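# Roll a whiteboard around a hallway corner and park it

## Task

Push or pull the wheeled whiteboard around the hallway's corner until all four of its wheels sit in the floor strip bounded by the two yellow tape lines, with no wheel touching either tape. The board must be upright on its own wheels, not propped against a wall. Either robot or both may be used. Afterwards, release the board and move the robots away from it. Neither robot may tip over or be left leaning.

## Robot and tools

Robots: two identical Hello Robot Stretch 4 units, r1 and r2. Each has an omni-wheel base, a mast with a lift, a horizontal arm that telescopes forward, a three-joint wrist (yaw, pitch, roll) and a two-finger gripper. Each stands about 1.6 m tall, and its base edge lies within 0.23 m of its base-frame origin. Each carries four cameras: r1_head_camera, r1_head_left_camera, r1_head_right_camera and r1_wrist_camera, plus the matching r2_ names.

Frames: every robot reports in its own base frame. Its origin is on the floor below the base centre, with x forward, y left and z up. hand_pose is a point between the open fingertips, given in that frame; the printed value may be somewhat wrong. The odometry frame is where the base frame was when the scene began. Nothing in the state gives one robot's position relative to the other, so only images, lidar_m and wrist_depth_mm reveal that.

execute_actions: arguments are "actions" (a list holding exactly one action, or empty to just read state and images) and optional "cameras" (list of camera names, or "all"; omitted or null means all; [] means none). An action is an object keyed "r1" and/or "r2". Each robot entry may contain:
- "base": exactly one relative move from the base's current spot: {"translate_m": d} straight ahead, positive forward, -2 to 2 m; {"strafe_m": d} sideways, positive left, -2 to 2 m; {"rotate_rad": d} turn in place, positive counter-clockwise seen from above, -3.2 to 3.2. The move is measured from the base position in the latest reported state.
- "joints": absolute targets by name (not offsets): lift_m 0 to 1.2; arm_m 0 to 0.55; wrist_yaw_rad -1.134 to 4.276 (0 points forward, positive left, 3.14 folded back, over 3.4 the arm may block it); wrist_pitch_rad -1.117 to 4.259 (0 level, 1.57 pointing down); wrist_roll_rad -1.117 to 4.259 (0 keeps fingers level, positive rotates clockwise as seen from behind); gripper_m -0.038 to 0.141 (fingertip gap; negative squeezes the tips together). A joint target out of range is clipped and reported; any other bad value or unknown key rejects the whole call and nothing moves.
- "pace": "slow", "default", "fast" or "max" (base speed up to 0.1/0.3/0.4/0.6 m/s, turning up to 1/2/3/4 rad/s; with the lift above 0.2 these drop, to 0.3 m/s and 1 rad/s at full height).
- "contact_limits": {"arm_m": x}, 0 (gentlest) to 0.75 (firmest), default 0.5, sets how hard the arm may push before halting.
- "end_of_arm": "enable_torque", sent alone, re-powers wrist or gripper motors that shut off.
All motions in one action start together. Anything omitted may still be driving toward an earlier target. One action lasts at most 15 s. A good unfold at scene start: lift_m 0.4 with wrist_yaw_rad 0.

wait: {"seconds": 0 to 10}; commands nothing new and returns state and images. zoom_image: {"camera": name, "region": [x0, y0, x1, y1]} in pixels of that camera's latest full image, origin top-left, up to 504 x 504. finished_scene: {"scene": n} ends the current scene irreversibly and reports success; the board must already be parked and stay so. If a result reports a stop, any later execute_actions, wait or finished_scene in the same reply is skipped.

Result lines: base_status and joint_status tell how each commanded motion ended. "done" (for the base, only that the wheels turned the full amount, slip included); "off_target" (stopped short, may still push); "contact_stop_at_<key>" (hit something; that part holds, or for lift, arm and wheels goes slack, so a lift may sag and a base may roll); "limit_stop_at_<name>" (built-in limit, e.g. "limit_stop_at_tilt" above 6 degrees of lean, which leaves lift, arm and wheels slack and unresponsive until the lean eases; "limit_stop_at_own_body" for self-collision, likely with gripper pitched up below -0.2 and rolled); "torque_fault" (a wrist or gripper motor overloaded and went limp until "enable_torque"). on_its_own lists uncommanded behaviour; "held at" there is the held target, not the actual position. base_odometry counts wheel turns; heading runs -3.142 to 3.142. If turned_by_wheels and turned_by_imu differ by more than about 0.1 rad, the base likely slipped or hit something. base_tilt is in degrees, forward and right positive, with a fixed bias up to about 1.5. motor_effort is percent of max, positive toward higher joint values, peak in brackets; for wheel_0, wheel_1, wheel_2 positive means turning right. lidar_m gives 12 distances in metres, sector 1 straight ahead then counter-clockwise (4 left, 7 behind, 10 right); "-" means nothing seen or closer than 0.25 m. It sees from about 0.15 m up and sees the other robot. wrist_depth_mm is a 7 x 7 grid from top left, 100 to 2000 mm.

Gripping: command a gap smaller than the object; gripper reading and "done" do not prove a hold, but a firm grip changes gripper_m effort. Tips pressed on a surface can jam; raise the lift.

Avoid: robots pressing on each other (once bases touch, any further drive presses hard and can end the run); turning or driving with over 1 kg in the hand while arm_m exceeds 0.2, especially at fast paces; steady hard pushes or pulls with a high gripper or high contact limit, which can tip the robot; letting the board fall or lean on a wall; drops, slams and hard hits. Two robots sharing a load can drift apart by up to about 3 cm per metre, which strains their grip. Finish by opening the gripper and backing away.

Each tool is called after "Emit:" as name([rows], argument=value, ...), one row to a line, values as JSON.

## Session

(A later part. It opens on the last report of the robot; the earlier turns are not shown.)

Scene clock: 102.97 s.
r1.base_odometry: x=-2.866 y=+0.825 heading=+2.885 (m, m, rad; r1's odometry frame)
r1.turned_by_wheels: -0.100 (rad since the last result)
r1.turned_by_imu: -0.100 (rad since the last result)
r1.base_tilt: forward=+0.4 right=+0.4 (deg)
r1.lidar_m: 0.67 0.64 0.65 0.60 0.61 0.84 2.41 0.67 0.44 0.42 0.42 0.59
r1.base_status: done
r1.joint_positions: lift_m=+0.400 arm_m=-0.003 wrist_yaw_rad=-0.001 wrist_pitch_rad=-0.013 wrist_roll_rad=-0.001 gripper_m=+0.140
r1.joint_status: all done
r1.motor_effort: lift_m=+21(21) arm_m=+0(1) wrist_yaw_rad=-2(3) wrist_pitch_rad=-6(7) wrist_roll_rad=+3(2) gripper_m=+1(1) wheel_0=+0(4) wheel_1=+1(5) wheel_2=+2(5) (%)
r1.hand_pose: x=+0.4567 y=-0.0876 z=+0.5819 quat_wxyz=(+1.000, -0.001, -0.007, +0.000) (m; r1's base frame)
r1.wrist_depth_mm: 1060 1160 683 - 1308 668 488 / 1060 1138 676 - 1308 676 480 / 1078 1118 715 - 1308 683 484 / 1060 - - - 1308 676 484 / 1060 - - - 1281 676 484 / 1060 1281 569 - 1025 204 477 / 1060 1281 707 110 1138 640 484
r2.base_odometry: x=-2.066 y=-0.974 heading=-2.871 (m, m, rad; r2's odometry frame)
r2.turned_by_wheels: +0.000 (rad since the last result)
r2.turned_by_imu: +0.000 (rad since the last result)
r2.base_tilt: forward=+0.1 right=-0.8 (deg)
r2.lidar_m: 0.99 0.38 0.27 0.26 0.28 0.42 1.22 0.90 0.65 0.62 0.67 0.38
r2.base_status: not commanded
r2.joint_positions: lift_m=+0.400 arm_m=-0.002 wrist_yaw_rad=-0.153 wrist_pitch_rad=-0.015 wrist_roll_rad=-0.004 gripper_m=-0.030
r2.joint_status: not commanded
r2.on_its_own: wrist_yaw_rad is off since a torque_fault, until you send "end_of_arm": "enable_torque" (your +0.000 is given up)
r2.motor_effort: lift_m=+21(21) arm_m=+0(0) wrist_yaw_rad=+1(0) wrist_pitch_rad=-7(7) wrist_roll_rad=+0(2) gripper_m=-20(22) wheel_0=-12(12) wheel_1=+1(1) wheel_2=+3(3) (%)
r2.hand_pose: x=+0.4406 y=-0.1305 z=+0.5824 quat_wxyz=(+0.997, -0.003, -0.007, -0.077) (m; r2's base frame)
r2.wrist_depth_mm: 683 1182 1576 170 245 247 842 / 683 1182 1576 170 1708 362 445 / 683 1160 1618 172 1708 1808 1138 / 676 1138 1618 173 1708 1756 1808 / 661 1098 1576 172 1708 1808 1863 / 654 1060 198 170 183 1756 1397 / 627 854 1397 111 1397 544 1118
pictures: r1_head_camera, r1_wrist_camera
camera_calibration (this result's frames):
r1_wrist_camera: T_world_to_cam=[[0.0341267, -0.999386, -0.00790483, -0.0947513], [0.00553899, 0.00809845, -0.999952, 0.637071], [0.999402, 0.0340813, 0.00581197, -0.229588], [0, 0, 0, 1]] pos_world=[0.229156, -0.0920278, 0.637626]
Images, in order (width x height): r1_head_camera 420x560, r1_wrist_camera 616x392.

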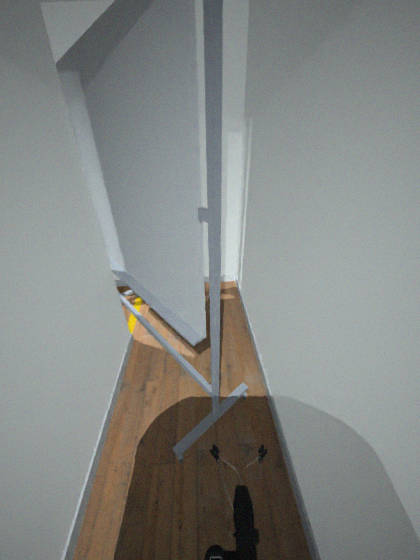

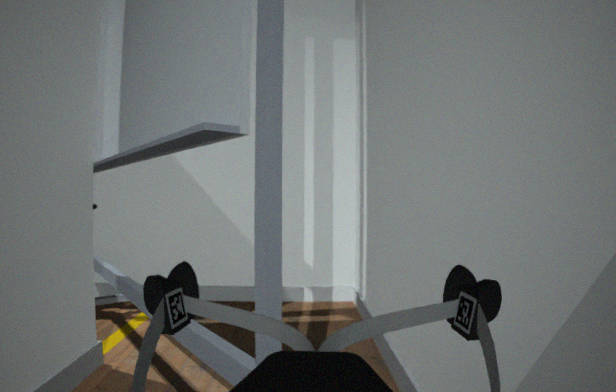

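Post at (0.8,-0.01).

Emit:
execute_actions([
  {"r1":{"base":{"strafe_m":0.075},"joints":{"arm_m":0.2}}},
], cameras=[])

Emit:
execute_actions([
  {"r1":{"base":{"translate_m":0.2}}},
], cameras=[])

Emit:
execute_actions([
  {"r1":{"base":{"strafe_m":-0.2},"pace":"slow","joints":{"gripper_m":0.03}}},
], cameras=[])

Emit:
execute_actions([
  {"r1":{"base":{"translate_m":0.2},"pace":"slow"},"r2":{"base":{"translate_m":-0.2},"pace":"slow"}},
], cameras=["r2_head_left_camera","r1_head_camera"])

Scene clock: 105.47 s.
r1.base_odometry: x=-2.885 y=+0.752 heading=+2.885 (m, m, rad; r1's odometry frame)
r1.turned_by_wheels: +0.000 (rad since the last result)
r1.turned_by_imu: +0.000 (rad since the last result)
r1.base_tilt: forward=+0.5 right=+0.4 (deg)
r1.lidar_m: 0.59 0.82 0.58 0.52 0.55 0.74 1.77 0.78 0.53 0.48 0.51 0.67
r1.base_status: done
r1.joint_positions: lift_m=+0.400 arm_m=+0.199 wrist_yaw_rad=+0.000 wrist_pitch_rad=-0.013 wrist_roll_rad=-0.001 gripper_m=+0.140
r1.joint_status: all done
r1.motor_effort: lift_m=+21(21) arm_m=+7(8) wrist_yaw_rad=-3(2) wrist_pitch_rad=-7(6) wrist_roll_rad=+2(4) gripper_m=+3(4) wheel_0=+0(8) wheel_1=-1(7) wheel_2=+0(2) (%)
r1.hand_pose: x=+0.6581 y=-0.0874 z=+0.5819 quat_wxyz=(+1.000, -0.001, -0.007, +0.000) (m; r1's base frame)
r1.wrist_depth_mm: 976 878 512 424 1499 788 569 / 976 854 459 424 1576 798 564 / 976 931 - 375 1537 798 569 / 976 - - 375 1537 798 569 / 976 - - 375 1537 798 564 / 976 917 1661 368 1229 204 564 / 976 1205 1336 110 1281 759 569
r2.base_odometry: x=-2.066 y=-0.974 heading=-2.871 (m, m, rad; r2's odometry frame)
r2.turned_by_wheels: +0.000 (rad since the last result)
r2.turned_by_imu: -0.001 (rad since the last result)
r2.base_tilt: forward=+0.1 right=-0.8 (deg)
r2.lidar_m: 1.01 0.37 0.27 0.27 0.27 0.40 1.25 0.89 0.63 0.62 0.66 0.39
r2.base_status: not commanded
r2.joint_positions: lift_m=+0.400 arm_m=-0.002 wrist_yaw_rad=-0.153 wrist_pitch_rad=-0.015 wrist_roll_rad=-0.004 gripper_m=-0.030
r2.joint_status: not commanded
r2.on_its_own: wrist_yaw_rad is off since a torque_fault, until you send "end_of_arm": "enable_torque" (your +0.000 is given up)
r2.motor_effort: lift_m=+21(21) arm_m=+0(0) wrist_yaw_rad=-1(0) wrist_pitch_rad=-7(7) wrist_roll_rad=-1(1) gripper_m=-21(20) wheel_0=-12(12) wheel_1=+1(1) wheel_2=+3(3) (%)
r2.hand_pose: x=+0.4406 y=-0.1305 z=+0.5824 quat_wxyz=(+0.997, -0.003, -0.007, -0.077) (m; r2's base frame)
r2.wrist_depth_mm: 683 1182 1576 171 245 247 842 / 691 1160 1618 170 1708 364 449 / 691 1160 1576 172 1708 1756 1138 / 668 1138 1618 173 1708 1808 1808 / 654 1098 1618 172 1708 1808 1863 / 647 1078 198 171 183 1756 1397 / 634 854 1397 111 1430 549 1118
pictures: none
No camera images: the call's "cameras" was empty. Leave "cameras" out to get every camera's image.

Scene clock: 107.53 s.
r1.base_odometry: x=-3.079 y=+0.803 heading=+2.885 (m, m, rad; r1's odometry frame)
r1.turned_by_wheels: +0.000 (rad since the last result)
r1.turned_by_imu: +0.000 (rad since the last result)
r1.base_tilt: forward=+0.5 right=+0.3 (deg)
r1.lidar_m: 0.42 0.43 0.57 0.53 0.56 0.75 1.82 0.73 0.51 0.48 0.50 0.67
r1.base_status: done
r1.joint_positions: lift_m=+0.400 arm_m=+0.199 wrist_yaw_rad=+0.000 wrist_pitch_rad=-0.013 wrist_roll_rad=-0.001 gripper_m=+0.140
r1.joint_status: not commanded
r1.motor_effort: lift_m=+21(21) arm_m=+7(7) wrist_yaw_rad=-2(2) wrist_pitch_rad=-7(7) wrist_roll_rad=+3(3) gripper_m=+1(5) wheel_0=+2(5) wheel_1=+2(4) wheel_2=-1(10) (%)
r1.hand_pose: x=+0.6581 y=-0.0874 z=+0.5819 quat_wxyz=(+1.000, -0.001, -0.007, +0.000) (m; r1's base frame)
r1.wrist_depth_mm: 878 237 245 164 1499 759 559 / 891 342 1808 164 1499 778 549 / 842 1808 1808 164 1499 778 554 / 1808 1808 1756 165 1499 778 559 / 1808 1808 1756 165 1464 778 549 / 976 1618 1661 165 1182 203 549 / 1255 1255 1397 110 1255 732 554
r2.base_odometry: x=-2.066 y=-0.974 heading=-2.871 (m, m, rad; r2's odometry frame)
r2.turned_by_wheels: +0.000 (rad since the last result)
r2.turned_by_imu: -0.001 (rad since the last result)
r2.base_tilt: forward=+0.1 right=-0.8 (deg)
r2.lidar_m: 1.00 0.39 0.27 0.27 0.30 0.41 1.22 0.90 0.66 0.62 0.67 0.39
r2.base_status: not commanded
r2.joint_positions: lift_m=+0.400 arm_m=-0.002 wrist_yaw_rad=-0.153 wrist_pitch_rad=-0.015 wrist_roll_rad=-0.004 gripper_m=-0.030
r2.joint_status: not commanded
r2.on_its_own: wrist_yaw_rad is off since a torque_fault, until you send "end_of_arm": "enable_torque" (your +0.000 is given up)
r2.motor_effort: lift_m=+21(21) arm_m=+0(1) wrist_yaw_rad=+0(0) wrist_pitch_rad=-7(7) wrist_roll_rad=+0(2) gripper_m=-20(22) wheel_0=-12(12) wheel_1=+1(1) wheel_2=+3(3) (%)
r2.hand_pose: x=+0.4406 y=-0.1305 z=+0.5824 quat_wxyz=(+0.997, -0.003, -0.007, -0.077) (m; r2's base frame)
r2.wrist_depth_mm: 691 1182 1576 171 244 247 842 / 691 1160 1618 171 1708 362 442 / 683 1160 1576 172 1708 1808 1138 / 676 1138 1576 173 1708 1756 1863 / 668 1098 1618 172 1708 1808 1808 / 640 1060 198 171 183 1756 1397 / 627 854 1397 111 1397 539 1118
pictures: none
No camera images: the call's "cameras" was empty. Leave "cameras" out to get every camera's image.

Scene clock: 112.27 s.
torque_fault: r1.wrist_yaw_rad switched itself off since the last result.
r1.base_odometry: x=-3.029 y=+0.996 heading=+2.886 (m, m, rad; r1's odometry frame)
r1.turned_by_wheels: +0.000 (rad since the last result)
r1.turned_by_imu: +0.010 (rad since the last result)
r1.base_tilt: forward=+0.5 right=+0.3 (deg)
r1.lidar_m: 0.57 0.50 0.79 0.74 0.76 1.05 1.40 0.47 0.29 0.27 0.30 0.40
r1.base_status: done
r1.joint_positions: lift_m=+0.400 arm_m=+0.200 wrist_yaw_rad=+0.546 wrist_pitch_rad=-0.012 wrist_roll_rad=-0.001 gripper_m=+0.030
r1.joint_status: all done
r1.on_its_own: wrist_yaw_rad is off since a torque_fault, until you send "end_of_arm": "enable_torque" (your +0.000 is given up)
r1.motor_effort: lift_m=+21(21) arm_m=+0(7) wrist_yaw_rad=-2(100) wrist_pitch_rad=-10(10) wrist_roll_rad=+0(1) gripper_m=-4(9) wheel_0=+1(26) wheel_1=-5(9) wheel_2=+10(20) (%)
r1.hand_pose: x=+0.6628 y=+0.0752 z=+0.5816 quat_wxyz=(+0.963, +0.001, -0.006, +0.270) (m; r1's base frame)
r1.wrist_depth_mm: 741 891 1025 187 1808 1576 1464 / 741 904 389 187 1808 1576 1464 / 750 904 1042 187 1808 1576 1430 / 750 904 1182 187 1863 1618 1464 / 750 904 1182 187 1808 1618 1430 / 750 904 1042 186 193 1618 1464 / 741 866 609 110 1336 1308 1366
r2.base_odometry: x=-2.066 y=-0.974 heading=-2.871 (m, m, rad; r2's odometry frame)
r2.turned_by_wheels: +0.000 (rad since the last result)
r2.turned_by_imu: -0.001 (rad since the last result)
r2.base_tilt: forward=+0.1 right=-0.8 (deg)
r2.lidar_m: 1.01 0.39 0.29 0.25 0.30 0.40 1.21 0.90 0.65 0.63 0.64 0.37
r2.base_status: not commanded
r2.joint_positions: lift_m=+0.400 arm_m=-0.002 wrist_yaw_rad=-0.218 wrist_pitch_rad=-0.015 wrist_roll_rad=-0.004 gripper_m=-0.030
r2.joint_status: not commanded
r2.on_its_own: wrist_yaw_rad is off since a torque_fault, until you send "end_of_arm": "enable_torque" (your +0.000 is given up)
r2.motor_effort: lift_m=+21(21) arm_m=+0(0) wrist_yaw_rad=-1(0) wrist_pitch_rad=-6(10) wrist_roll_rad=-1(2) gripper_m=-21(21) wheel_0=-9(13) wheel_1=+0(1) wheel_2=+3(3) (%)
r2.hand_pose: x=+0.4316 y=-0.1478 z=+0.5825 quat_wxyz=(+0.994, -0.003, -0.007, -0.109) (m; r2's base frame)
r2.wrist_depth_mm: 798 1499 1618 169 242 258 597 / 788 1499 1576 169 1756 364 591 / 788 1464 1618 171 1808 1808 603 / 778 1464 1618 173 1756 1863 609 / 768 1397 1537 171 1808 1921 615 / 741 1366 198 170 183 1661 878 / 723 1025 1397 111 1397 640 878
pictures: none
No camera images: the call's "cameras" was empty. Leave "cameras" out to get every camera's image.

Scene clock: 115.57 s.
r1.base_odometry: x=-3.222 y=+1.047 heading=+2.886 (m, m, rad; r1's odometry frame)
r1.turned_by_wheels: +0.000 (rad since the last result)
r1.turned_by_imu: +0.000 (rad since the last result)
r1.base_tilt: forward=+0.5 right=+0.4 (deg)
r1.lidar_m: 0.57 0.48 0.80 0.75 0.76 1.04 1.42 0.44 0.29 0.26 0.28 0.40
r1.base_status: done
r1.joint_positions: lift_m=+0.400 arm_m=+0.200 wrist_yaw_rad=+0.761 wrist_pitch_rad=-0.013 wrist_roll_rad=-0.001 gripper_m=+0.030
r1.joint_status: not commanded
r1.on_its_own: wrist_yaw_rad is off since a torque_fault, until you send "end_of_arm": "enable_torque" (your +0.000 is given up)
r1.motor_effort: lift_m=+21(21) arm_m=+0(0) wrist_yaw_rad=-4(2) wrist_pitch_rad=-7(11) wrist_roll_rad=+1(3) gripper_m=-5(4) wheel_0=+3(5) wheel_1=+2(8) wheel_2=-1(8) (%)
r1.hand_pose: x=+0.6401 y=+0.1357 z=+0.5818 quat_wxyz=(+0.928, +0.002, -0.006, +0.372) (m; r1's base frame)
r1.wrist_depth_mm: 676 788 891 180 1756 1499 1308 / 683 798 439 181 1756 1499 1308 / 691 798 931 181 1756 1464 1308 / 683 798 960 180 1756 1499 1308 / 691 798 976 181 1756 1464 1308 / 683 798 878 181 193 1499 1308 / 683 768 960 111 1336 1308 1281
r2.base_odometry: x=-1.874 y=-0.921 heading=-2.871 (m, m, rad; r2's odometry frame)
r2.turned_by_wheels: +0.000 (rad since the last result)
r2.turned_by_imu: -0.001 (rad since the last result)
r2.base_tilt: forward=+0.0 right=-0.8 (deg)
r2.lidar_m: 0.40 0.40 0.29 0.27 0.29 0.43 1.27 0.89 0.65 0.61 0.67 0.44
r2.base_status: done
r2.joint_positions: lift_m=+0.400 arm_m=-0.002 wrist_yaw_rad=+0.041 wrist_pitch_rad=-0.015 wrist_roll_rad=-0.004 gripper_m=-0.030
r2.joint_status: not commanded
r2.on_its_own: wrist_yaw_rad is off since a torque_fault, until you send "end_of_arm": "enable_torque" (your +0.000 is given up)
r2.motor_effort: lift_m=+21(21) arm_m=+0(1) wrist_yaw_rad=+0(0) wrist_pitch_rad=-7(9) wrist_roll_rad=+0(1) gripper_m=-22(22) wheel_0=-8(16) wheel_1=-6(5) wheel_2=+11(16) (%)
r2.hand_pose: x=+0.4607 y=-0.0754 z=+0.5824 quat_wxyz=(+1.000, -0.002, -0.007, +0.021) (m; r2's base frame)
r2.wrist_depth_mm: 492 715 1397 170 245 238 621 / 488 707 1397 171 1808 366 418 / 488 699 1397 172 1808 1756 1756 / 484 691 1308 172 1808 1756 1756 / 480 683 1255 171 1808 1756 1756 / 473 668 891 171 182 1756 1537 / 459 574 1182 111 1336 1205 627
pictures: r1_head_camera, r2_head_left_camera
Images, in order (width x height): r1_head_camera 420x560, r2_head_left_camera 420x672.

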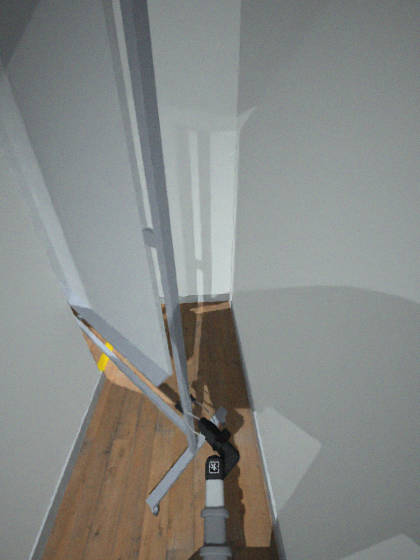

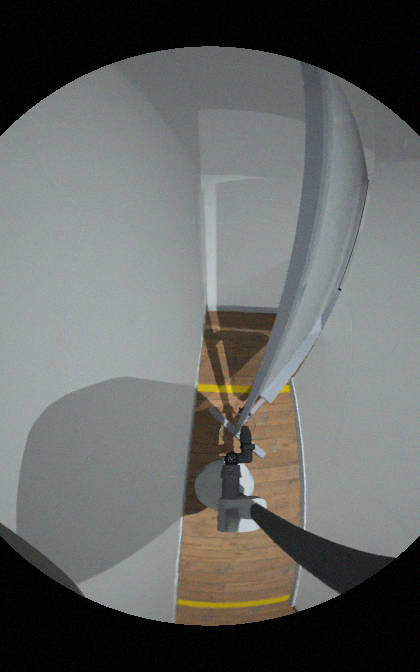

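Emit:
execute_actions([
  {"r1":{"base":{"translate_m":0.4},"pace":"slow","joints":{"gripper_m":-0.03}},"r2":{"base":{"translate_m":-0.2},"pace":"slow"}},
], cameras=["r2_head_left_camera","r1_head_camera"])

Scene clock: 121.13 s.
r1.base_odometry: x=-3.609 y=+1.148 heading=+2.885 (m, m, rad; r1's odometry frame)
r1.turned_by_wheels: -0.001 (rad since the last result)
r1.turned_by_imu: -0.019 (rad since the last result)
r1.base_tilt: forward=+0.3 right=+0.3 (deg)
r1.lidar_m: 0.51 0.37 0.37 0.78 0.79 1.03 1.42 0.40 0.29 0.25 0.25 0.35
r1.base_status: done
r1.joint_positions: lift_m=+0.400 arm_m=+0.200 wrist_yaw_rad=+1.925 wrist_pitch_rad=-0.012 wrist_roll_rad=-0.001 gripper_m=-0.029
r1.joint_status: all done
r1.on_its_own: wrist_yaw_rad is off since a torque_fault, until you send "end_of_arm": "enable_torque" (your +0.000 is given up)
r1.motor_effort: lift_m=+21(21) arm_m=+1(1) wrist_yaw_rad=-2(2) wrist_pitch_rad=-11(12) wrist_roll_rad=+3(3) gripper_m=-16(29) wheel_0=-9(13) wheel_1=+0(8) wheel_2=-9(23) (%)
r1.hand_pose: x=+0.3526 y=+0.3009 z=+0.5814 quat_wxyz=(+0.571, +0.004, -0.004, +0.821) (m; r1's base frame)
r1.wrist_depth_mm: 1025 931 854 121 227 230 244 / 1008 931 854 120 715 373 332 / 1008 931 842 120 715 683 640 / 1025 931 842 120 715 676 640 / 1008 931 842 120 715 683 640 / 1008 931 180 120 174 676 640 / 1025 931 842 111 707 654 640
r2.base_odometry: x=-1.681 y=-0.868 heading=-2.871 (m, m, rad; r2's odometry frame)
r2.turned_by_wheels: +0.000 (rad since the last result)
r2.turned_by_imu: -0.146 (rad since the last result)
r2.base_tilt: forward=+0.0 right=-0.8 (deg)
r2.lidar_m: 0.37 0.38 0.25 0.25 0.25 0.28 0.65 1.12 0.74 0.66 0.68 0.45
r2.base_status: done
r2.joint_positions: lift_m=+0.400 arm_m=-0.001 wrist_yaw_rad=+0.232 wrist_pitch_rad=-0.016 wrist_roll_rad=-0.004 gripper_m=-0.030
r2.joint_status: not commanded
r2.on_its_own: wrist_yaw_rad is off since a torque_fault, until you send "end_of_arm": "enable_torque" (your +0.000 is given up)
r2.motor_effort: lift_m=+21(21) arm_m=-5(7) wrist_yaw_rad=+0(0) wrist_pitch_rad=-4(11) wrist_roll_rad=-2(3) gripper_m=-8(32) wheel_0=+0(22) wheel_1=-1(12) wheel_2=+0(20) (%)
r2.hand_pose: x=+0.4705 y=-0.0186 z=+0.5827 quat_wxyz=(+0.993, -0.001, -0.008, +0.116) (m; r2's base frame)
r2.wrist_depth_mm: 424 597 878 155 240 242 991 / 424 603 878 154 1983 373 492 / 424 597 866 153 1983 1921 1863 / 421 585 842 153 1921 1921 1863 / 413 574 904 154 1983 1921 1921 / 407 564 182 156 185 1863 1430 / 399 484 842 111 1366 1182 1138
pictures: r1_head_camera, r2_head_left_camera
Images, in order (width x height): r1_head_camera 420x560, r2_head_left_camera 420x672.

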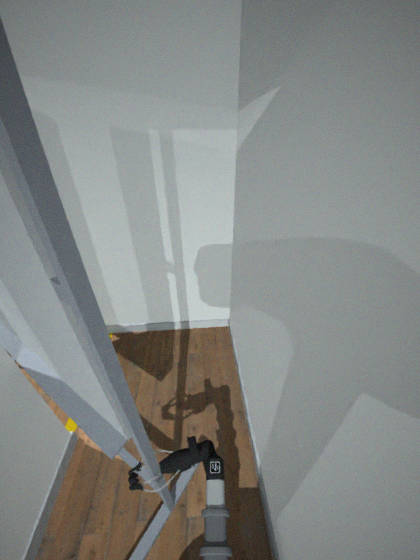

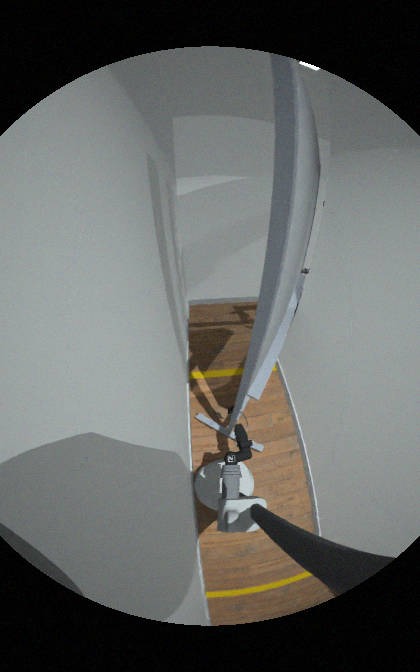

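Binding at corner; drag rear with r1's arm, fix r2 heading.

Emit:
execute_actions([
  {"r1":{"base":{"rotate_rad":0.06},"pace":"slow","joints":{"arm_m":0.55}},"r2":{"base":{"rotate_rad":0.16},"pace":"slow"}},
], cameras=[])

Emit:
execute_actions([
  {"r1":{"base":{"translate_m":0.25},"pace":"slow"},"r2":{"base":{"translate_m":-0.1},"pace":"slow"}},
], cameras=["r2_head_left_camera","r1_head_camera"])

Scene clock: 126.47 s.
r1.base_odometry: x=-3.609 y=+1.148 heading=+2.945 (m, m, rad; r1's odometry frame)
r1.turned_by_wheels: +0.061 (rad since the last result)
r1.turned_by_imu: +0.056 (rad since the last result)
r1.base_tilt: forward=+0.3 right=+0.5 (deg)
r1.lidar_m: 0.48 0.39 0.40 0.78 0.82 1.11 1.14 0.36 0.25 0.25 0.26 0.36
r1.base_status: done
r1.joint_positions: lift_m=+0.400 arm_m=+0.546 wrist_yaw_rad=+2.953 wrist_pitch_rad=-0.013 wrist_roll_rad=-0.001 gripper_m=-0.029
r1.joint_status: arm_m off_target (ended at +0.546, target +0.550)
joint sent to its limit — the command would take r1.arm_m past its upper limit, so that joint was sent only as far as its limit.
r1.on_its_own: wrist_yaw_rad is off since a torque_fault, until you send "end_of_arm": "enable_torque" (your +0.000 is given up)
r1.motor_effort: lift_m=+21(21) arm_m=+11(12) wrist_yaw_rad=-3(2) wrist_pitch_rad=-8(13) wrist_roll_rad=+2(3) gripper_m=-19(20) wheel_0=+4(18) wheel_1=+2(8) wheel_2=+0(17) (%)
r1.hand_pose: x=+0.4495 y=+0.1399 z=+0.5818 quat_wxyz=(+0.094, +0.006, -0.001, +0.996) (m; r1's base frame)
r1.wrist_depth_mm: 676 931 - 167 1576 1078 809 / 121 946 - 167 1618 1098 831 / 121 238 - 166 1618 1098 842 / 603 270 - 166 1618 1118 842 / 691 976 - 166 1618 1098 831 / 691 960 1863 166 179 1042 831 / 683 866 1366 111 1366 917 842
r2.base_odometry: x=-1.681 y=-0.868 heading=-2.712 (m, m, rad; r2's odometry frame)
r2.turned_by_wheels: +0.159 (rad since the last result)
r2.turned_by_imu: +0.156 (rad since the last result)
r2.base_tilt: forward=+0.0 right=-0.8 (deg)
r2.lidar_m: 0.38 0.32 0.25 0.25 0.25 0.35 1.12 0.94 0.69 0.66 0.72 0.45
r2.base_status: done
r2.joint_positions: lift_m=+0.400 arm_m=-0.001 wrist_yaw_rad=+0.091 wrist_pitch_rad=-0.014 wrist_roll_rad=-0.004 gripper_m=-0.030
r2.joint_status: not commanded
r2.on_its_own: wrist_yaw_rad is off since a torque_fault, until you send "end_of_arm": "enable_torque" (your +0.000 is given up)
r2.motor_effort: lift_m=+21(21) arm_m=-5(5) wrist_yaw_rad=-1(0) wrist_pitch_rad=-7(8) wrist_roll_rad=+0(0) gripper_m=-11(14) wheel_0=-3(7) wheel_1=-4(3) wheel_2=-1(12) (%)
r2.hand_pose: x=+0.4648 y=-0.0610 z=+0.5823 quat_wxyz=(+0.999, -0.002, -0.007, +0.045) (m; r2's base frame)
r2.wrist_depth_mm: 382 530 768 153 240 251 1808 / 379 530 768 154 1983 370 1430 / 379 525 820 155 1983 1921 1464 / 377 521 809 155 1983 1921 1863 / 373 517 788 154 1983 1921 1863 / 366 500 182 154 185 1808 1464 / 359 427 759 111 1336 549 1205
pictures: none
No camera images: the call's "cameras" was empty. Leave "cameras" out to get every camera's image.

Scene clock: 130.23 s.
r1.base_odometry: x=-3.854 y=+1.197 heading=+2.945 (m, m, rad; r1's odometry frame)
r1.turned_by_wheels: +0.000 (rad since the last result)
r1.turned_by_imu: +0.000 (rad since the last result)
r1.base_tilt: forward=+0.3 right=+0.2 (deg)
r1.lidar_m: 0.44 0.30 0.29 0.77 0.82 1.13 1.11 0.37 0.26 0.25 0.26 0.35
r1.base_status: done
r1.joint_positions: lift_m=+0.400 arm_m=+0.546 wrist_yaw_rad=+3.131 wrist_pitch_rad=-0.013 wrist_roll_rad=-0.001 gripper_m=-0.029
r1.joint_status: not commanded
r1.on_its_own: wrist_yaw_rad is off since a torque_fault, until you send "end_of_arm": "enable_torque" (your +0.000 is given up)
r1.motor_effort: lift_m=+21(21) arm_m=+9(11) wrist_yaw_rad=-1(2) wrist_pitch_rad=-8(9) wrist_roll_rad=+3(3) gripper_m=-16(17) wheel_0=+4(11) wheel_1=+4(9) wheel_2=-6(7) (%)
r1.hand_pose: x=+0.4293 y=+0.0903 z=+0.5817 quat_wxyz=(+0.005, +0.006, -0.001, +1.000) (m; r1's base frame)
r1.wrist_depth_mm: - 707 1098 167 - 1499 1025 / - 116 1118 167 - 1499 1042 / 105 117 268 166 - 1537 1042 / 117 181 330 166 - 1537 1025 / 500 732 1281 166 - 1499 1025 / 500 723 768 165 179 1397 1042 / 492 621 759 110 1366 1182 1060
r2.base_odometry: x=-1.591 y=-0.826 heading=-2.712 (m, m, rad; r2's odometry frame)
r2.turned_by_wheels: +0.000 (rad since the last result)
r2.turned_by_imu: -0.001 (rad since the last result)
r2.base_tilt: forward=+0.0 right=-0.9 (deg)
r2.lidar_m: 0.37 0.32 0.25 0.25 0.25 0.36 1.09 0.94 0.68 0.67 0.72 0.48
r2.base_status: done
r2.joint_positions: lift_m=+0.400 arm_m=-0.001 wrist_yaw_rad=+0.079 wrist_pitch_rad=-0.015 wrist_roll_rad=-0.004 gripper_m=-0.030
r2.joint_status: not commanded
r2.on_its_own: wrist_yaw_rad is off since a torque_fault, until you send "end_of_arm": "enable_torque" (your +0.000 is given up)
r2.motor_effort: lift_m=+21(21) arm_m=-5(4) wrist_yaw_rad=-1(0) wrist_pitch_rad=-4(9) wrist_roll_rad=-2(1) gripper_m=-12(17) wheel_0=-4(9) wheel_1=-3(10) wheel_2=+3(15) (%)
r2.hand_pose: x=+0.4641 y=-0.0644 z=+0.5826 quat_wxyz=(+0.999, -0.002, -0.008, +0.039) (m; r2's base frame)
r2.wrist_depth_mm: 394 554 891 169 242 1983 1921 / 394 549 878 170 407 473 1983 / 394 544 854 168 - 1983 1983 / 389 539 946 169 - 1921 - / 384 530 917 169 - 1983 1983 / 377 521 185 168 184 1661 1537 / 370 452 866 111 1336 854 1229
pictures: r1_head_camera, r2_head_left_camera
Images, in order (width x height): r1_head_camera 420x560, r2_head_left_camera 420x672.

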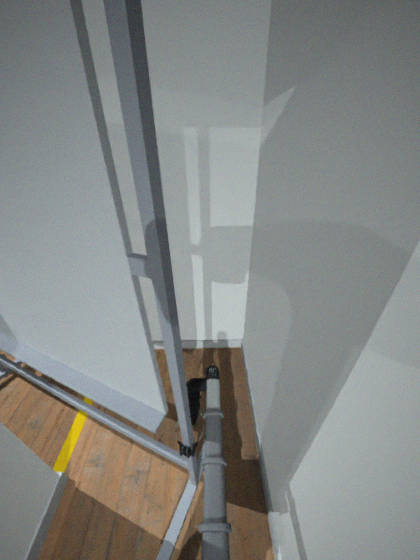

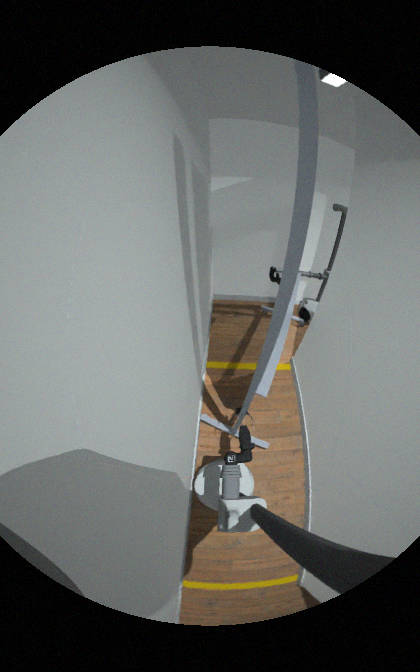

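Emit:
execute_actions([
  {"r1":{"base":{"translate_m":0.25},"pace":"slow"},"r2":{"base":{"translate_m":-0.12},"pace":"slow"}},
], cameras=[])

Emit:
execute_actions([
  {"r1":{"base":{"translate_m":0.27},"pace":"slow"},"r2":{"base":{"strafe_m":-0.13},"pace":"slow"}},
], cameras=[])

Emit:
execute_actions([
  {"r1":{"joints":{"gripper_m":0.14}}},
], cameras=[])

Emit:
execute_actions([
  {"r2":{"base":{"translate_m":-0.7},"pace":"slow"}},
], cameras=["r2_head_left_camera","r1_head_left_camera"])

Scene clock: 135.40 s.
r1.base_odometry: x=-4.099 y=+1.245 heading=+2.946 (m, m, rad; r1's odometry frame)
r1.turned_by_wheels: +0.001 (rad since the last result)
r1.turned_by_imu: +0.002 (rad since the last result)
r1.base_tilt: forward=+0.6 right=+0.5 (deg)
r1.lidar_m: 0.49 0.27 0.70 0.77 0.82 1.13 1.07 0.36 0.25 0.25 0.25 0.35
r1.base_status: done
r1.joint_positions: lift_m=+0.400 arm_m=+0.546 wrist_yaw_rad=+2.988 wrist_pitch_rad=-0.013 wrist_roll_rad=-0.001 gripper_m=-0.029
r1.joint_status: not commanded
r1.on_its_own: wrist_yaw_rad is off since a torque_fault, until you send "end_of_arm": "enable_torque" (your +0.000 is given up)
r1.motor_effort: lift_m=+21(21) arm_m=+9(9) wrist_yaw_rad=-1(2) wrist_pitch_rad=-8(9) wrist_roll_rad=+3(2) gripper_m=-17(16) wheel_0=+7(13) wheel_1=+7(6) wheel_2=-4(10) (%)
r1.hand_pose: x=+0.4451 y=+0.1305 z=+0.5818 quat_wxyz=(+0.077, +0.006, -0.001, +0.997) (m; r1's base frame)
r1.wrist_depth_mm: 615 831 - 166 1921 225 229 / 120 854 - 166 1921 1160 878 / 120 198 - 166 - 1160 878 / 158 267 - 165 - 1160 878 / 640 866 - 166 1921 1160 878 / 634 866 1708 165 181 1160 878 / 627 842 1336 110 1366 976 878
r2.base_odometry: x=-1.482 y=-0.776 heading=-2.712 (m, m, rad; r2's odometry frame)
r2.turned_by_wheels: +0.000 (rad since the last result)
r2.turned_by_imu: -0.002 (rad since the last result)
r2.base_tilt: forward=+0.0 right=-0.8 (deg)
r2.lidar_m: 0.38 0.33 0.25 0.25 0.25 0.35 1.10 0.93 0.68 0.67 0.69 0.48
r2.base_status: done
r2.joint_positions: lift_m=+0.400 arm_m=-0.001 wrist_yaw_rad=+0.045 wrist_pitch_rad=-0.015 wrist_roll_rad=-0.004 gripper_m=-0.030
r2.joint_status: not commanded
r2.on_its_own: wrist_yaw_rad is off since a torque_fault, until you send "end_of_arm": "enable_torque" (your +0.000 is given up)
r2.motor_effort: lift_m=+21(21) arm_m=-5(4) wrist_yaw_rad=+0(0) wrist_pitch_rad=-6(9) wrist_roll_rad=-1(2) gripper_m=-11(19) wheel_0=-4(13) wheel_1=-1(9) wheel_2=+6(20) (%)
r2.hand_pose: x=+0.4618 y=-0.0744 z=+0.5825 quat_wxyz=(+1.000, -0.002, -0.008, +0.022) (m; r2's base frame)
r2.wrist_depth_mm: 421 597 1025 163 246 - 917 / 418 597 1118 163 355 - 904 / 418 597 1078 163 - - 946 / 413 591 1078 164 - - 960 / 407 574 1042 163 - - 946 / 402 559 186 163 184 1661 960 / 394 488 976 111 1308 1205 960
pictures: none
No camera images: the call's "cameras" was empty. Leave "cameras" out to get every camera's image.

Scene clock: 139.37 s.
r1.base_odometry: x=-4.363 y=+1.298 heading=+2.945 (m, m, rad; r1's odometry frame)
r1.turned_by_wheels: -0.001 (rad since the last result)
r1.turned_by_imu: -0.001 (rad since the last result)
r1.base_tilt: forward=+0.4 right=+0.3 (deg)
r1.lidar_m: 0.33 0.26 0.59 0.79 0.83 1.13 1.07 0.40 0.27 0.25 0.25 0.33
r1.base_status: done
r1.joint_positions: lift_m=+0.400 arm_m=+0.547 wrist_yaw_rad=+3.162 wrist_pitch_rad=-0.013 wrist_roll_rad=-0.001 gripper_m=-0.030
r1.joint_status: not commanded
r1.on_its_own: wrist_yaw_rad is off since a torque_fault, until you send "end_of_arm": "enable_torque" (your +0.000 is given up)
r1.motor_effort: lift_m=+21(21) arm_m=+5(9) wrist_yaw_rad=-2(2) wrist_pitch_rad=-9(9) wrist_roll_rad=+4(3) gripper_m=-18(17) wheel_0=-8(11) wheel_1=+11(14) wheel_2=-14(19) (%)
r1.hand_pose: x=+0.4273 y=+0.0815 z=+0.5818 quat_wxyz=(-0.010, +0.006, -0.001, +1.000) (m; r1's base frame)
r1.wrist_depth_mm: - 330 991 164 - 225 229 / - 116 991 164 - 1618 1118 / - 116 212 164 - 1661 1098 / 117 153 270 164 - 1618 1098 / 473 676 1118 163 - 1618 1078 / 466 668 183 164 184 1576 1118 / 466 580 904 111 1366 1255 1118
r2.base_odometry: x=-1.536 y=-0.658 heading=-2.712 (m, m, rad; r2's odometry frame)
r2.turned_by_wheels: +0.000 (rad since the last result)
r2.turned_by_imu: +0.000 (rad since the last result)
r2.base_tilt: forward=+0.0 right=-0.8 (deg)
r2.lidar_m: 0.40 0.49 0.38 0.35 0.37 0.55 2.16 0.75 0.55 0.53 0.55 0.83
r2.base_status: done
r2.joint_positions: lift_m=+0.400 arm_m=-0.001 wrist_yaw_rad=+0.523 wrist_pitch_rad=-0.016 wrist_roll_rad=-0.004 gripper_m=-0.030
r2.joint_status: not commanded
r2.on_its_own: wrist_yaw_rad is off since a torque_fault, until you send "end_of_arm": "enable_torque" (your +0.000 is given up)
r2.motor_effort: lift_m=+21(21) arm_m=-4(5) wrist_yaw_rad=-1(0) wrist_pitch_rad=-3(6) wrist_roll_rad=-2(0) gripper_m=-10(11) wheel_0=+2(11) wheel_1=-3(3) wheel_2=+1(4) (%)
r2.hand_pose: x=+0.4632 y=+0.0682 z=+0.5828 quat_wxyz=(+0.966, +0.000, -0.008, +0.258) (m; r2's base frame)
r2.wrist_depth_mm: 368 442 535 166 239 272 1756 / 368 445 535 164 1138 370 1756 / 368 442 549 164 1366 1983 1708 / 366 442 549 165 1308 1921 1708 / 362 439 544 167 1281 1983 1708 / 359 433 182 165 185 1708 1576 / 353 397 535 111 1229 634 1281
pictures: none
No camera images: the call's "cameras" was empty. Leave "cameras" out to get every camera's image.

Scene clock: 141.93 s.
r1.base_odometry: x=-4.363 y=+1.298 heading=+2.946 (m, m, rad; r1's odometry frame)
r1.turned_by_wheels: +0.000 (rad since the last result)
r1.turned_by_imu: +0.000 (rad since the last result)
r1.base_tilt: forward=+0.5 right=+0.4 (deg)
r1.lidar_m: 0.35 0.26 0.59 0.78 0.81 1.15 1.07 0.38 0.27 0.25 0.26 0.35
r1.base_status: not commanded
r1.joint_positions: lift_m=+0.400 arm_m=+0.547 wrist_yaw_rad=+3.168 wrist_pitch_rad=-0.013 wrist_roll_rad=-0.001 gripper_m=+0.140
r1.joint_status: all done
r1.on_its_own: wrist_yaw_rad is off since a torque_fault, until you send "end_of_arm": "enable_torque" (your +0.000 is given up)
r1.motor_effort: lift_m=+21(21) arm_m=+5(5) wrist_yaw_rad=-3(2) wrist_pitch_rad=-10(8) wrist_roll_rad=+3(4) gripper_m=+2(15) wheel_0=-5(8) wheel_1=+10(11) wheel_2=-11(14) (%)
r1.hand_pose: x=+0.4268 y=+0.0797 z=+0.5818 quat_wxyz=(-0.013, +0.007, -0.001, +1.000) (m; r1's base frame)
r1.wrist_depth_mm: - 535 976 164 - 224 228 / - 115 976 163 - 1661 1118 / - 115 206 163 - 1661 1098 / 117 151 268 163 - 1661 1118 / 466 668 1008 163 - 1661 1098 / 466 580 715 163 - 204 1118 / 462 615 976 111 1464 1336 1138
r2.base_odometry: x=-1.536 y=-0.658 heading=-2.712 (m, m, rad; r2's odometry frame)
r2.turned_by_wheels: +0.000 (rad since the last result)
r2.turned_by_imu: -0.001 (rad since the last result)
r2.base_tilt: forward=+0.0 right=-0.9 (deg)
r2.lidar_m: 0.37 0.51 0.35 0.34 0.38 0.55 1.88 0.74 0.56 0.54 0.57 0.80
r2.base_status: not commanded
r2.joint_positions: lift_m=+0.400 arm_m=-0.001 wrist_yaw_rad=+0.523 wrist_pitch_rad=-0.016 wrist_roll_rad=-0.004 gripper_m=-0.030
r2.joint_status: not commanded
r2.on_its_own: wrist_yaw_rad is off since a torque_fault, until you send "end_of_arm": "enable_torque" (your +0.000 is given up)
r2.motor_effort: lift_m=+21(21) arm_m=-5(5) wrist_yaw_rad=+0(0) wrist_pitch_rad=-3(4) wrist_roll_rad=+1(2) gripper_m=-12(11) wheel_0=+2(2) wheel_1=-2(2) wheel_2=+1(1) (%)
r2.hand_pose: x=+0.4632 y=+0.0683 z=+0.5828 quat_wxyz=(+0.966, +0.000, -0.008, +0.258) (m; r2's base frame)
r2.wrist_depth_mm: 366 449 539 166 239 272 1756 / 366 445 535 164 1160 373 1756 / 366 442 554 164 1397 1983 1756 / 364 442 554 165 1336 1921 1708 / 366 436 539 167 1308 1983 1756 / 357 433 182 165 184 1661 1618 / 355 394 535 111 1229 634 1229
pictures: none
No camera images: the call's "cameras" was empty. Leave "cameras" out to get every camera's image.

Scene clock: 150.20 s.
r1.base_odometry: x=-4.364 y=+1.297 heading=+2.946 (m, m, rad; r1's odometry frame)
r1.turned_by_wheels: +0.001 (rad since the last result)
r1.turned_by_imu: +0.000 (rad since the last result)
r1.base_tilt: forward=+0.6 right=+0.5 (deg)
r1.lidar_m: 0.88 0.93 0.79 0.78 0.83 1.12 1.07 0.38 0.25 0.25 0.25 0.36
r1.base_status: not commanded
r1.joint_positions: lift_m=+0.400 arm_m=+0.547 wrist_yaw_rad=+2.862 wrist_pitch_rad=-0.013 wrist_roll_rad=-0.001 gripper_m=+0.140
r1.joint_status: not commanded
r1.on_its_own: wrist_yaw_rad is off since a torque_fault, until you send "end_of_arm": "enable_torque" (your +0.000 is given up)
r1.motor_effort: lift_m=+21(21) arm_m=+5(5) wrist_yaw_rad=-3(2) wrist_pitch_rad=-8(8) wrist_roll_rad=+3(4) gripper_m=+1(2) wheel_0=+2(5) wheel_1=+1(10) wheel_2=+0(10) (%)
r1.hand_pose: x=+0.4643 y=+0.1636 z=+0.5819 quat_wxyz=(+0.139, +0.006, -0.002, +0.990) (m; r1's base frame)
r1.wrist_depth_mm: 820 1618 - - 1464 976 866 / 831 1661 - - 1464 976 866 / 168 415 - - 1464 1008 854 / 257 418 - - 1464 991 854 / 842 1708 - - 1464 976 854 / 842 699 1708 - 1281 204 854 / 831 1078 1430 110 1308 946 854
r2.base_odometry: x=-0.900 y=-0.367 heading=-2.712 (m, m, rad; r2's odometry frame)
r2.turned_by_wheels: +0.000 (rad since the last result)
r2.turned_by_imu: -0.004 (rad since the last result)
r2.base_tilt: forward=+0.1 right=-0.8 (deg)
r2.lidar_m: 0.40 0.55 0.40 0.36 0.41 0.59 1.64 1.53 0.55 0.49 0.53 0.78
r2.base_status: done
r2.joint_positions: lift_m=+0.400 arm_m=-0.001 wrist_yaw_rad=+0.251 wrist_pitch_rad=-0.014 wrist_roll_rad=-0.004 gripper_m=-0.030
r2.joint_status: not commanded
r2.on_its_own: wrist_yaw_rad is off since a torque_fault, until you send "end_of_arm": "enable_torque" (your +0.000 is given up)
r2.motor_effort: lift_m=+21(21) arm_m=-5(5) wrist_yaw_rad=+1(0) wrist_pitch_rad=-8(10) wrist_roll_rad=+0(2) gripper_m=-16(21) wheel_0=-8(8) wheel_1=-6(10) wheel_2=+9(18) (%)
r2.hand_pose: x=+0.4708 y=-0.0130 z=+0.5823 quat_wxyz=(+0.992, -0.001, -0.007, +0.125) (m; r2's base frame)
r2.wrist_depth_mm: 492 647 976 162 245 - 1042 / 492 640 960 163 355 - 1042 / 492 640 946 162 - - 1078 / 488 640 946 163 - - 1098 / 484 627 931 163 - - 1118 / 477 615 750 163 185 1863 1138 / 469 554 891 111 1255 1229 1118
pictures: r1_head_left_camera, r2_head_left_camera
Images, in order (width x height): r1_head_left_camera 420x672, r2_head_left_camera 420x672.

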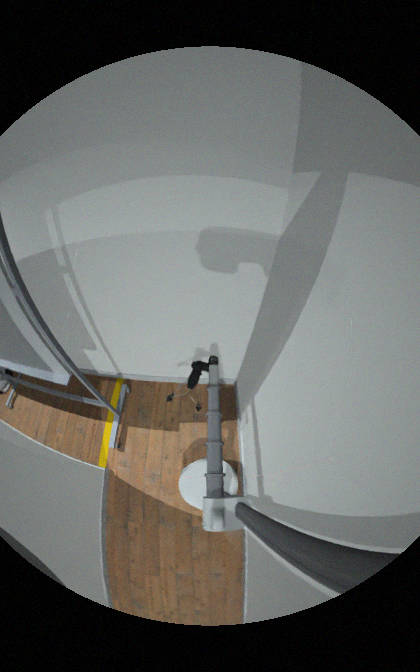

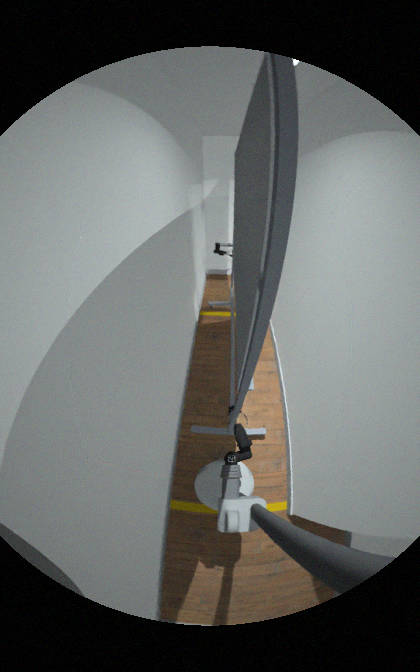

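Front has ~0.6 m to line; rear needs ~0.2.

Emit:
execute_actions([
  {"r2":{"base":{"translate_m":-0.38},"pace":"slow"}},
], cameras=[])

Emit:
execute_actions([
  {"r2":{"joints":{"gripper_m":0.14}}},
], cameras=[])

Emit:
execute_actions([
  {"r2":{"base":{"translate_m":-0.4}}},
], cameras=["r2_head_camera","r1_head_left_camera"])

Scene clock: 155.80 s.
r1.base_odometry: x=-4.364 y=+1.297 heading=+2.946 (m, m, rad; r1's odometry frame)
r1.turned_by_wheels: +0.000 (rad since the last result)
r1.turned_by_imu: +0.000 (rad since the last result)
r1.base_tilt: forward=+0.4 right=+0.4 (deg)
r1.lidar_m: 0.89 0.94 1.18 0.79 0.82 1.12 1.08 0.37 0.25 0.25 0.25 0.35
r1.base_status: not commanded
r1.joint_positions: lift_m=+0.400 arm_m=+0.547 wrist_yaw_rad=+2.862 wrist_pitch_rad=-0.013 wrist_roll_rad=-0.001 gripper_m=+0.140
r1.joint_status: not commanded
r1.on_its_own: wrist_yaw_rad is off since a torque_fault, until you send "end_of_arm": "enable_torque" (your +0.000 is given up)
r1.motor_effort: lift_m=+21(21) arm_m=+5(5) wrist_yaw_rad=-2(2) wrist_pitch_rad=-7(8) wrist_roll_rad=+2(3) gripper_m=+0(0) wheel_0=+2(2) wheel_1=+1(0) wheel_2=+0(0) (%)
r1.hand_pose: x=+0.4643 y=+0.1636 z=+0.5819 quat_wxyz=(+0.139, +0.006, -0.002, +0.990) (m; r1's base frame)
r1.wrist_depth_mm: 820 1576 - - 1464 976 854 / 842 1661 - - 1464 991 842 / 167 415 - - 1464 991 854 / 258 418 - - 1464 991 854 / 854 1756 - - 1464 976 854 / 842 699 1756 - 1281 204 854 / 831 1078 1464 110 1308 946 854
r2.base_odometry: x=-0.555 y=-0.209 heading=-2.712 (m, m, rad; r2's odometry frame)
r2.turned_by_wheels: +0.000 (rad since the last result)
r2.turned_by_imu: -0.002 (rad since the last result)
r2.base_tilt: forward=+0.1 right=-0.8 (deg)
r2.lidar_m: 0.40 0.56 0.38 0.39 0.41 0.62 1.24 1.32 1.12 0.50 0.52 0.75
r2.base_status: done
r2.joint_positions: lift_m=+0.400 arm_m=-0.001 wrist_yaw_rad=+0.261 wrist_pitch_rad=-0.014 wrist_roll_rad=-0.004 gripper_m=-0.030
r2.joint_status: not commanded
r2.on_its_own: wrist_yaw_rad is off since a torque_fault, until you send "end_of_arm": "enable_torque" (your +0.000 is given up)
r2.motor_effort: lift_m=+21(21) arm_m=-5(5) wrist_yaw_rad=-1(0) wrist_pitch_rad=-7(8) wrist_roll_rad=-2(1) gripper_m=-15(19) wheel_0=-6(10) wheel_1=-5(9) wheel_2=+9(14) (%)
r2.hand_pose: x=+0.4709 y=-0.0102 z=+0.5823 quat_wxyz=(+0.992, -0.001, -0.007, +0.130) (m; r2's base frame)
r2.wrist_depth_mm: 504 661 991 162 245 - 1008 / 504 654 991 163 357 - 1042 / 504 647 960 162 - - 1078 / 496 647 960 162 - - 1098 / 492 640 931 163 - - 1118 / 484 634 759 163 185 1708 1138 / 480 569 891 111 1255 1182 1118
pictures: none
No camera images: the call's "cameras" was empty. Leave "cameras" out to get every camera's image.

Scene clock: 158.37 s.
r1.base_odometry: x=-4.364 y=+1.297 heading=+2.946 (m, m, rad; r1's odometry frame)
r1.turned_by_wheels: +0.000 (rad since the last result)
r1.turned_by_imu: +0.000 (rad since the last result)
r1.base_tilt: forward=+0.3 right=+0.4 (deg)
r1.lidar_m: 0.89 0.93 1.16 0.79 0.80 1.15 1.07 0.38 0.25 0.25 0.26 0.36
r1.base_status: not commanded
r1.joint_positions: lift_m=+0.400 arm_m=+0.547 wrist_yaw_rad=+2.862 wrist_pitch_rad=-0.013 wrist_roll_rad=-0.001 gripper_m=+0.140
r1.joint_status: not commanded
r1.on_its_own: wrist_yaw_rad is off since a torque_fault, until you send "end_of_arm": "enable_torque" (your +0.000 is given up)
r1.motor_effort: lift_m=+21(21) arm_m=+5(5) wrist_yaw_rad=-2(2) wrist_pitch_rad=-8(6) wrist_roll_rad=+3(2) gripper_m=+3(3) wheel_0=+2(2) wheel_1=+1(1) wheel_2=+0(0) (%)
r1.hand_pose: x=+0.4643 y=+0.1636 z=+0.5819 quat_wxyz=(+0.139, +0.006, -0.002, +0.990) (m; r1's base frame)
r1.wrist_depth_mm: 831 1618 - - 1464 976 854 / 831 1661 - - 1499 976 866 / 168 415 - - 1464 991 866 / 257 418 - - 1464 991 854 / 854 1708 - - 1464 976 854 / 842 699 1708 - 1255 204 854 / 831 1078 1464 111 1308 946 854
r2.base_odometry: x=-0.555 y=-0.209 heading=-2.712 (m, m, rad; r2's odometry frame)
r2.turned_by_wheels: +0.000 (rad since the last result)
r2.turned_by_imu: +0.000 (rad since the last result)
r2.base_tilt: forward=+0.1 right=-0.9 (deg)
r2.lidar_m: 0.40 0.57 0.40 0.38 0.42 0.61 1.24 1.33 1.12 0.49 0.52 0.76
r2.base_status: not commanded
r2.joint_positions: lift_m=+0.400 arm_m=-0.001 wrist_yaw_rad=+0.244 wrist_pitch_rad=-0.015 wrist_roll_rad=-0.004 gripper_m=+0.140
r2.joint_status: all done
r2.on_its_own: wrist_yaw_rad is off since a torque_fault, until you send "end_of_arm": "enable_torque" (your +0.000 is given up)
r2.motor_effort: lift_m=+21(21) arm_m=-5(4) wrist_yaw_rad=+0(0) wrist_pitch_rad=-4(7) wrist_roll_rad=-1(2) gripper_m=-2(12) wheel_0=-2(6) wheel_1=-1(5) wheel_2=+3(10) (%)
r2.hand_pose: x=+0.4707 y=-0.0152 z=+0.5826 quat_wxyz=(+0.993, -0.001, -0.008, +0.122) (m; r2's base frame)
r2.wrist_depth_mm: 508 668 960 163 246 1921 1008 / 508 661 1008 164 362 1983 1008 / 508 661 1008 164 - - 1025 / 504 661 976 165 - - 1042 / 500 647 960 163 - 1921 1060 / 496 559 842 163 1618 1576 1078 / 484 597 917 111 1308 1255 1078
pictures: none
No camera images: the call's "cameras" was empty. Leave "cameras" out to get every camera's image.

Scene clock: 161.17 s.
r1.base_odometry: x=-4.364 y=+1.297 heading=+2.946 (m, m, rad; r1's odometry frame)
r1.turned_by_wheels: +0.000 (rad since the last result)
r1.turned_by_imu: +0.000 (rad since the last result)
r1.base_tilt: forward=+0.3 right=+0.4 (deg)
r1.lidar_m: 0.86 0.95 1.14 0.79 0.82 1.11 1.08 0.38 0.25 0.25 0.25 0.36
r1.base_status: not commanded
r1.joint_positions: lift_m=+0.400 arm_m=+0.547 wrist_yaw_rad=+2.862 wrist_pitch_rad=-0.013 wrist_roll_rad=-0.001 gripper_m=+0.140
r1.joint_status: not commanded
r1.on_its_own: wrist_yaw_rad is off since a torque_fault, until you send "end_of_arm": "enable_torque" (your +0.000 is given up)
r1.motor_effort: lift_m=+21(21) arm_m=+5(5) wrist_yaw_rad=-3(2) wrist_pitch_rad=-8(8) wrist_roll_rad=+4(3) gripper_m=-1(2) wheel_0=+2(2) wheel_1=+1(1) wheel_2=+0(0) (%)
r1.hand_pose: x=+0.4643 y=+0.1636 z=+0.5819 quat_wxyz=(+0.139, +0.006, -0.002, +0.990) (m; r1's base frame)
r1.wrist_depth_mm: 820 1576 - - 1464 991 866 / 831 1661 - - 1464 991 866 / 168 415 - - 1464 991 866 / 257 418 - - 1464 991 866 / 854 1708 - - 1464 991 854 / 842 699 1756 - 1281 204 854 / 831 1078 1464 111 1281 946 854
r2.base_odometry: x=-0.191 y=-0.042 heading=-2.712 (m, m, rad; r2's odometry frame)
r2.turned_by_wheels: +0.000 (rad since the last result)
r2.turned_by_imu: -0.002 (rad since the last result)
r2.base_tilt: forward=+0.0 right=-0.9 (deg)
r2.lidar_m: 0.80 0.58 0.43 0.41 0.44 0.65 0.84 0.90 1.10 1.06 0.69 0.71
r2.base_status: done
r2.joint_positions: lift_m=+0.400 arm_m=-0.001 wrist_yaw_rad=+0.244 wrist_pitch_rad=-0.015 wrist_roll_rad=-0.004 gripper_m=+0.140
r2.joint_status: not commanded
r2.on_its_own: wrist_yaw_rad is off since a torque_fault, until you send "end_of_arm": "enable_torque" (your +0.000 is given up)
r2.motor_effort: lift_m=+21(21) arm_m=-5(5) wrist_yaw_rad=-1(0) wrist_pitch_rad=-5(5) wrist_roll_rad=-1(1) gripper_m=+3(2) wheel_0=-2(7) wheel_1=-1(4) wheel_2=+0(16) (%)
r2.hand_pose: x=+0.4707 y=-0.0152 z=+0.5826 quat_wxyz=(+0.993, -0.001, -0.008, +0.122) (m; r2's base frame)
r2.wrist_depth_mm: 525 691 1042 1863 - 1808 976 / 525 691 1042 - - 1863 960 / 525 683 1042 1983 1464 1983 991 / 521 676 1008 1983 - - 1008 / 517 668 991 1863 - 1808 1042 / 512 580 866 1661 960 1537 1042 / 504 621 960 111 1281 1281 1042
pictures: r1_head_left_camera, r2_head_camera
Images, in order (width x height): r1_head_left_camera 420x672, r2_head_camera 420x560.

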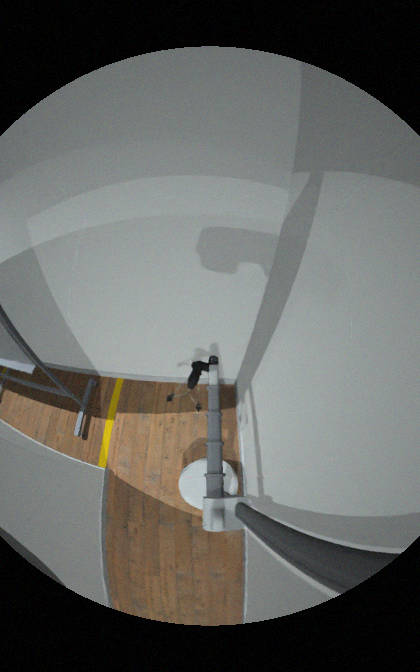

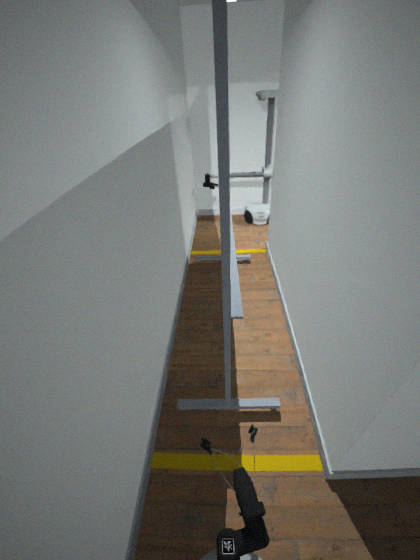

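Emit:
finished_scene(scene=1)

The scene is finished: the task was done.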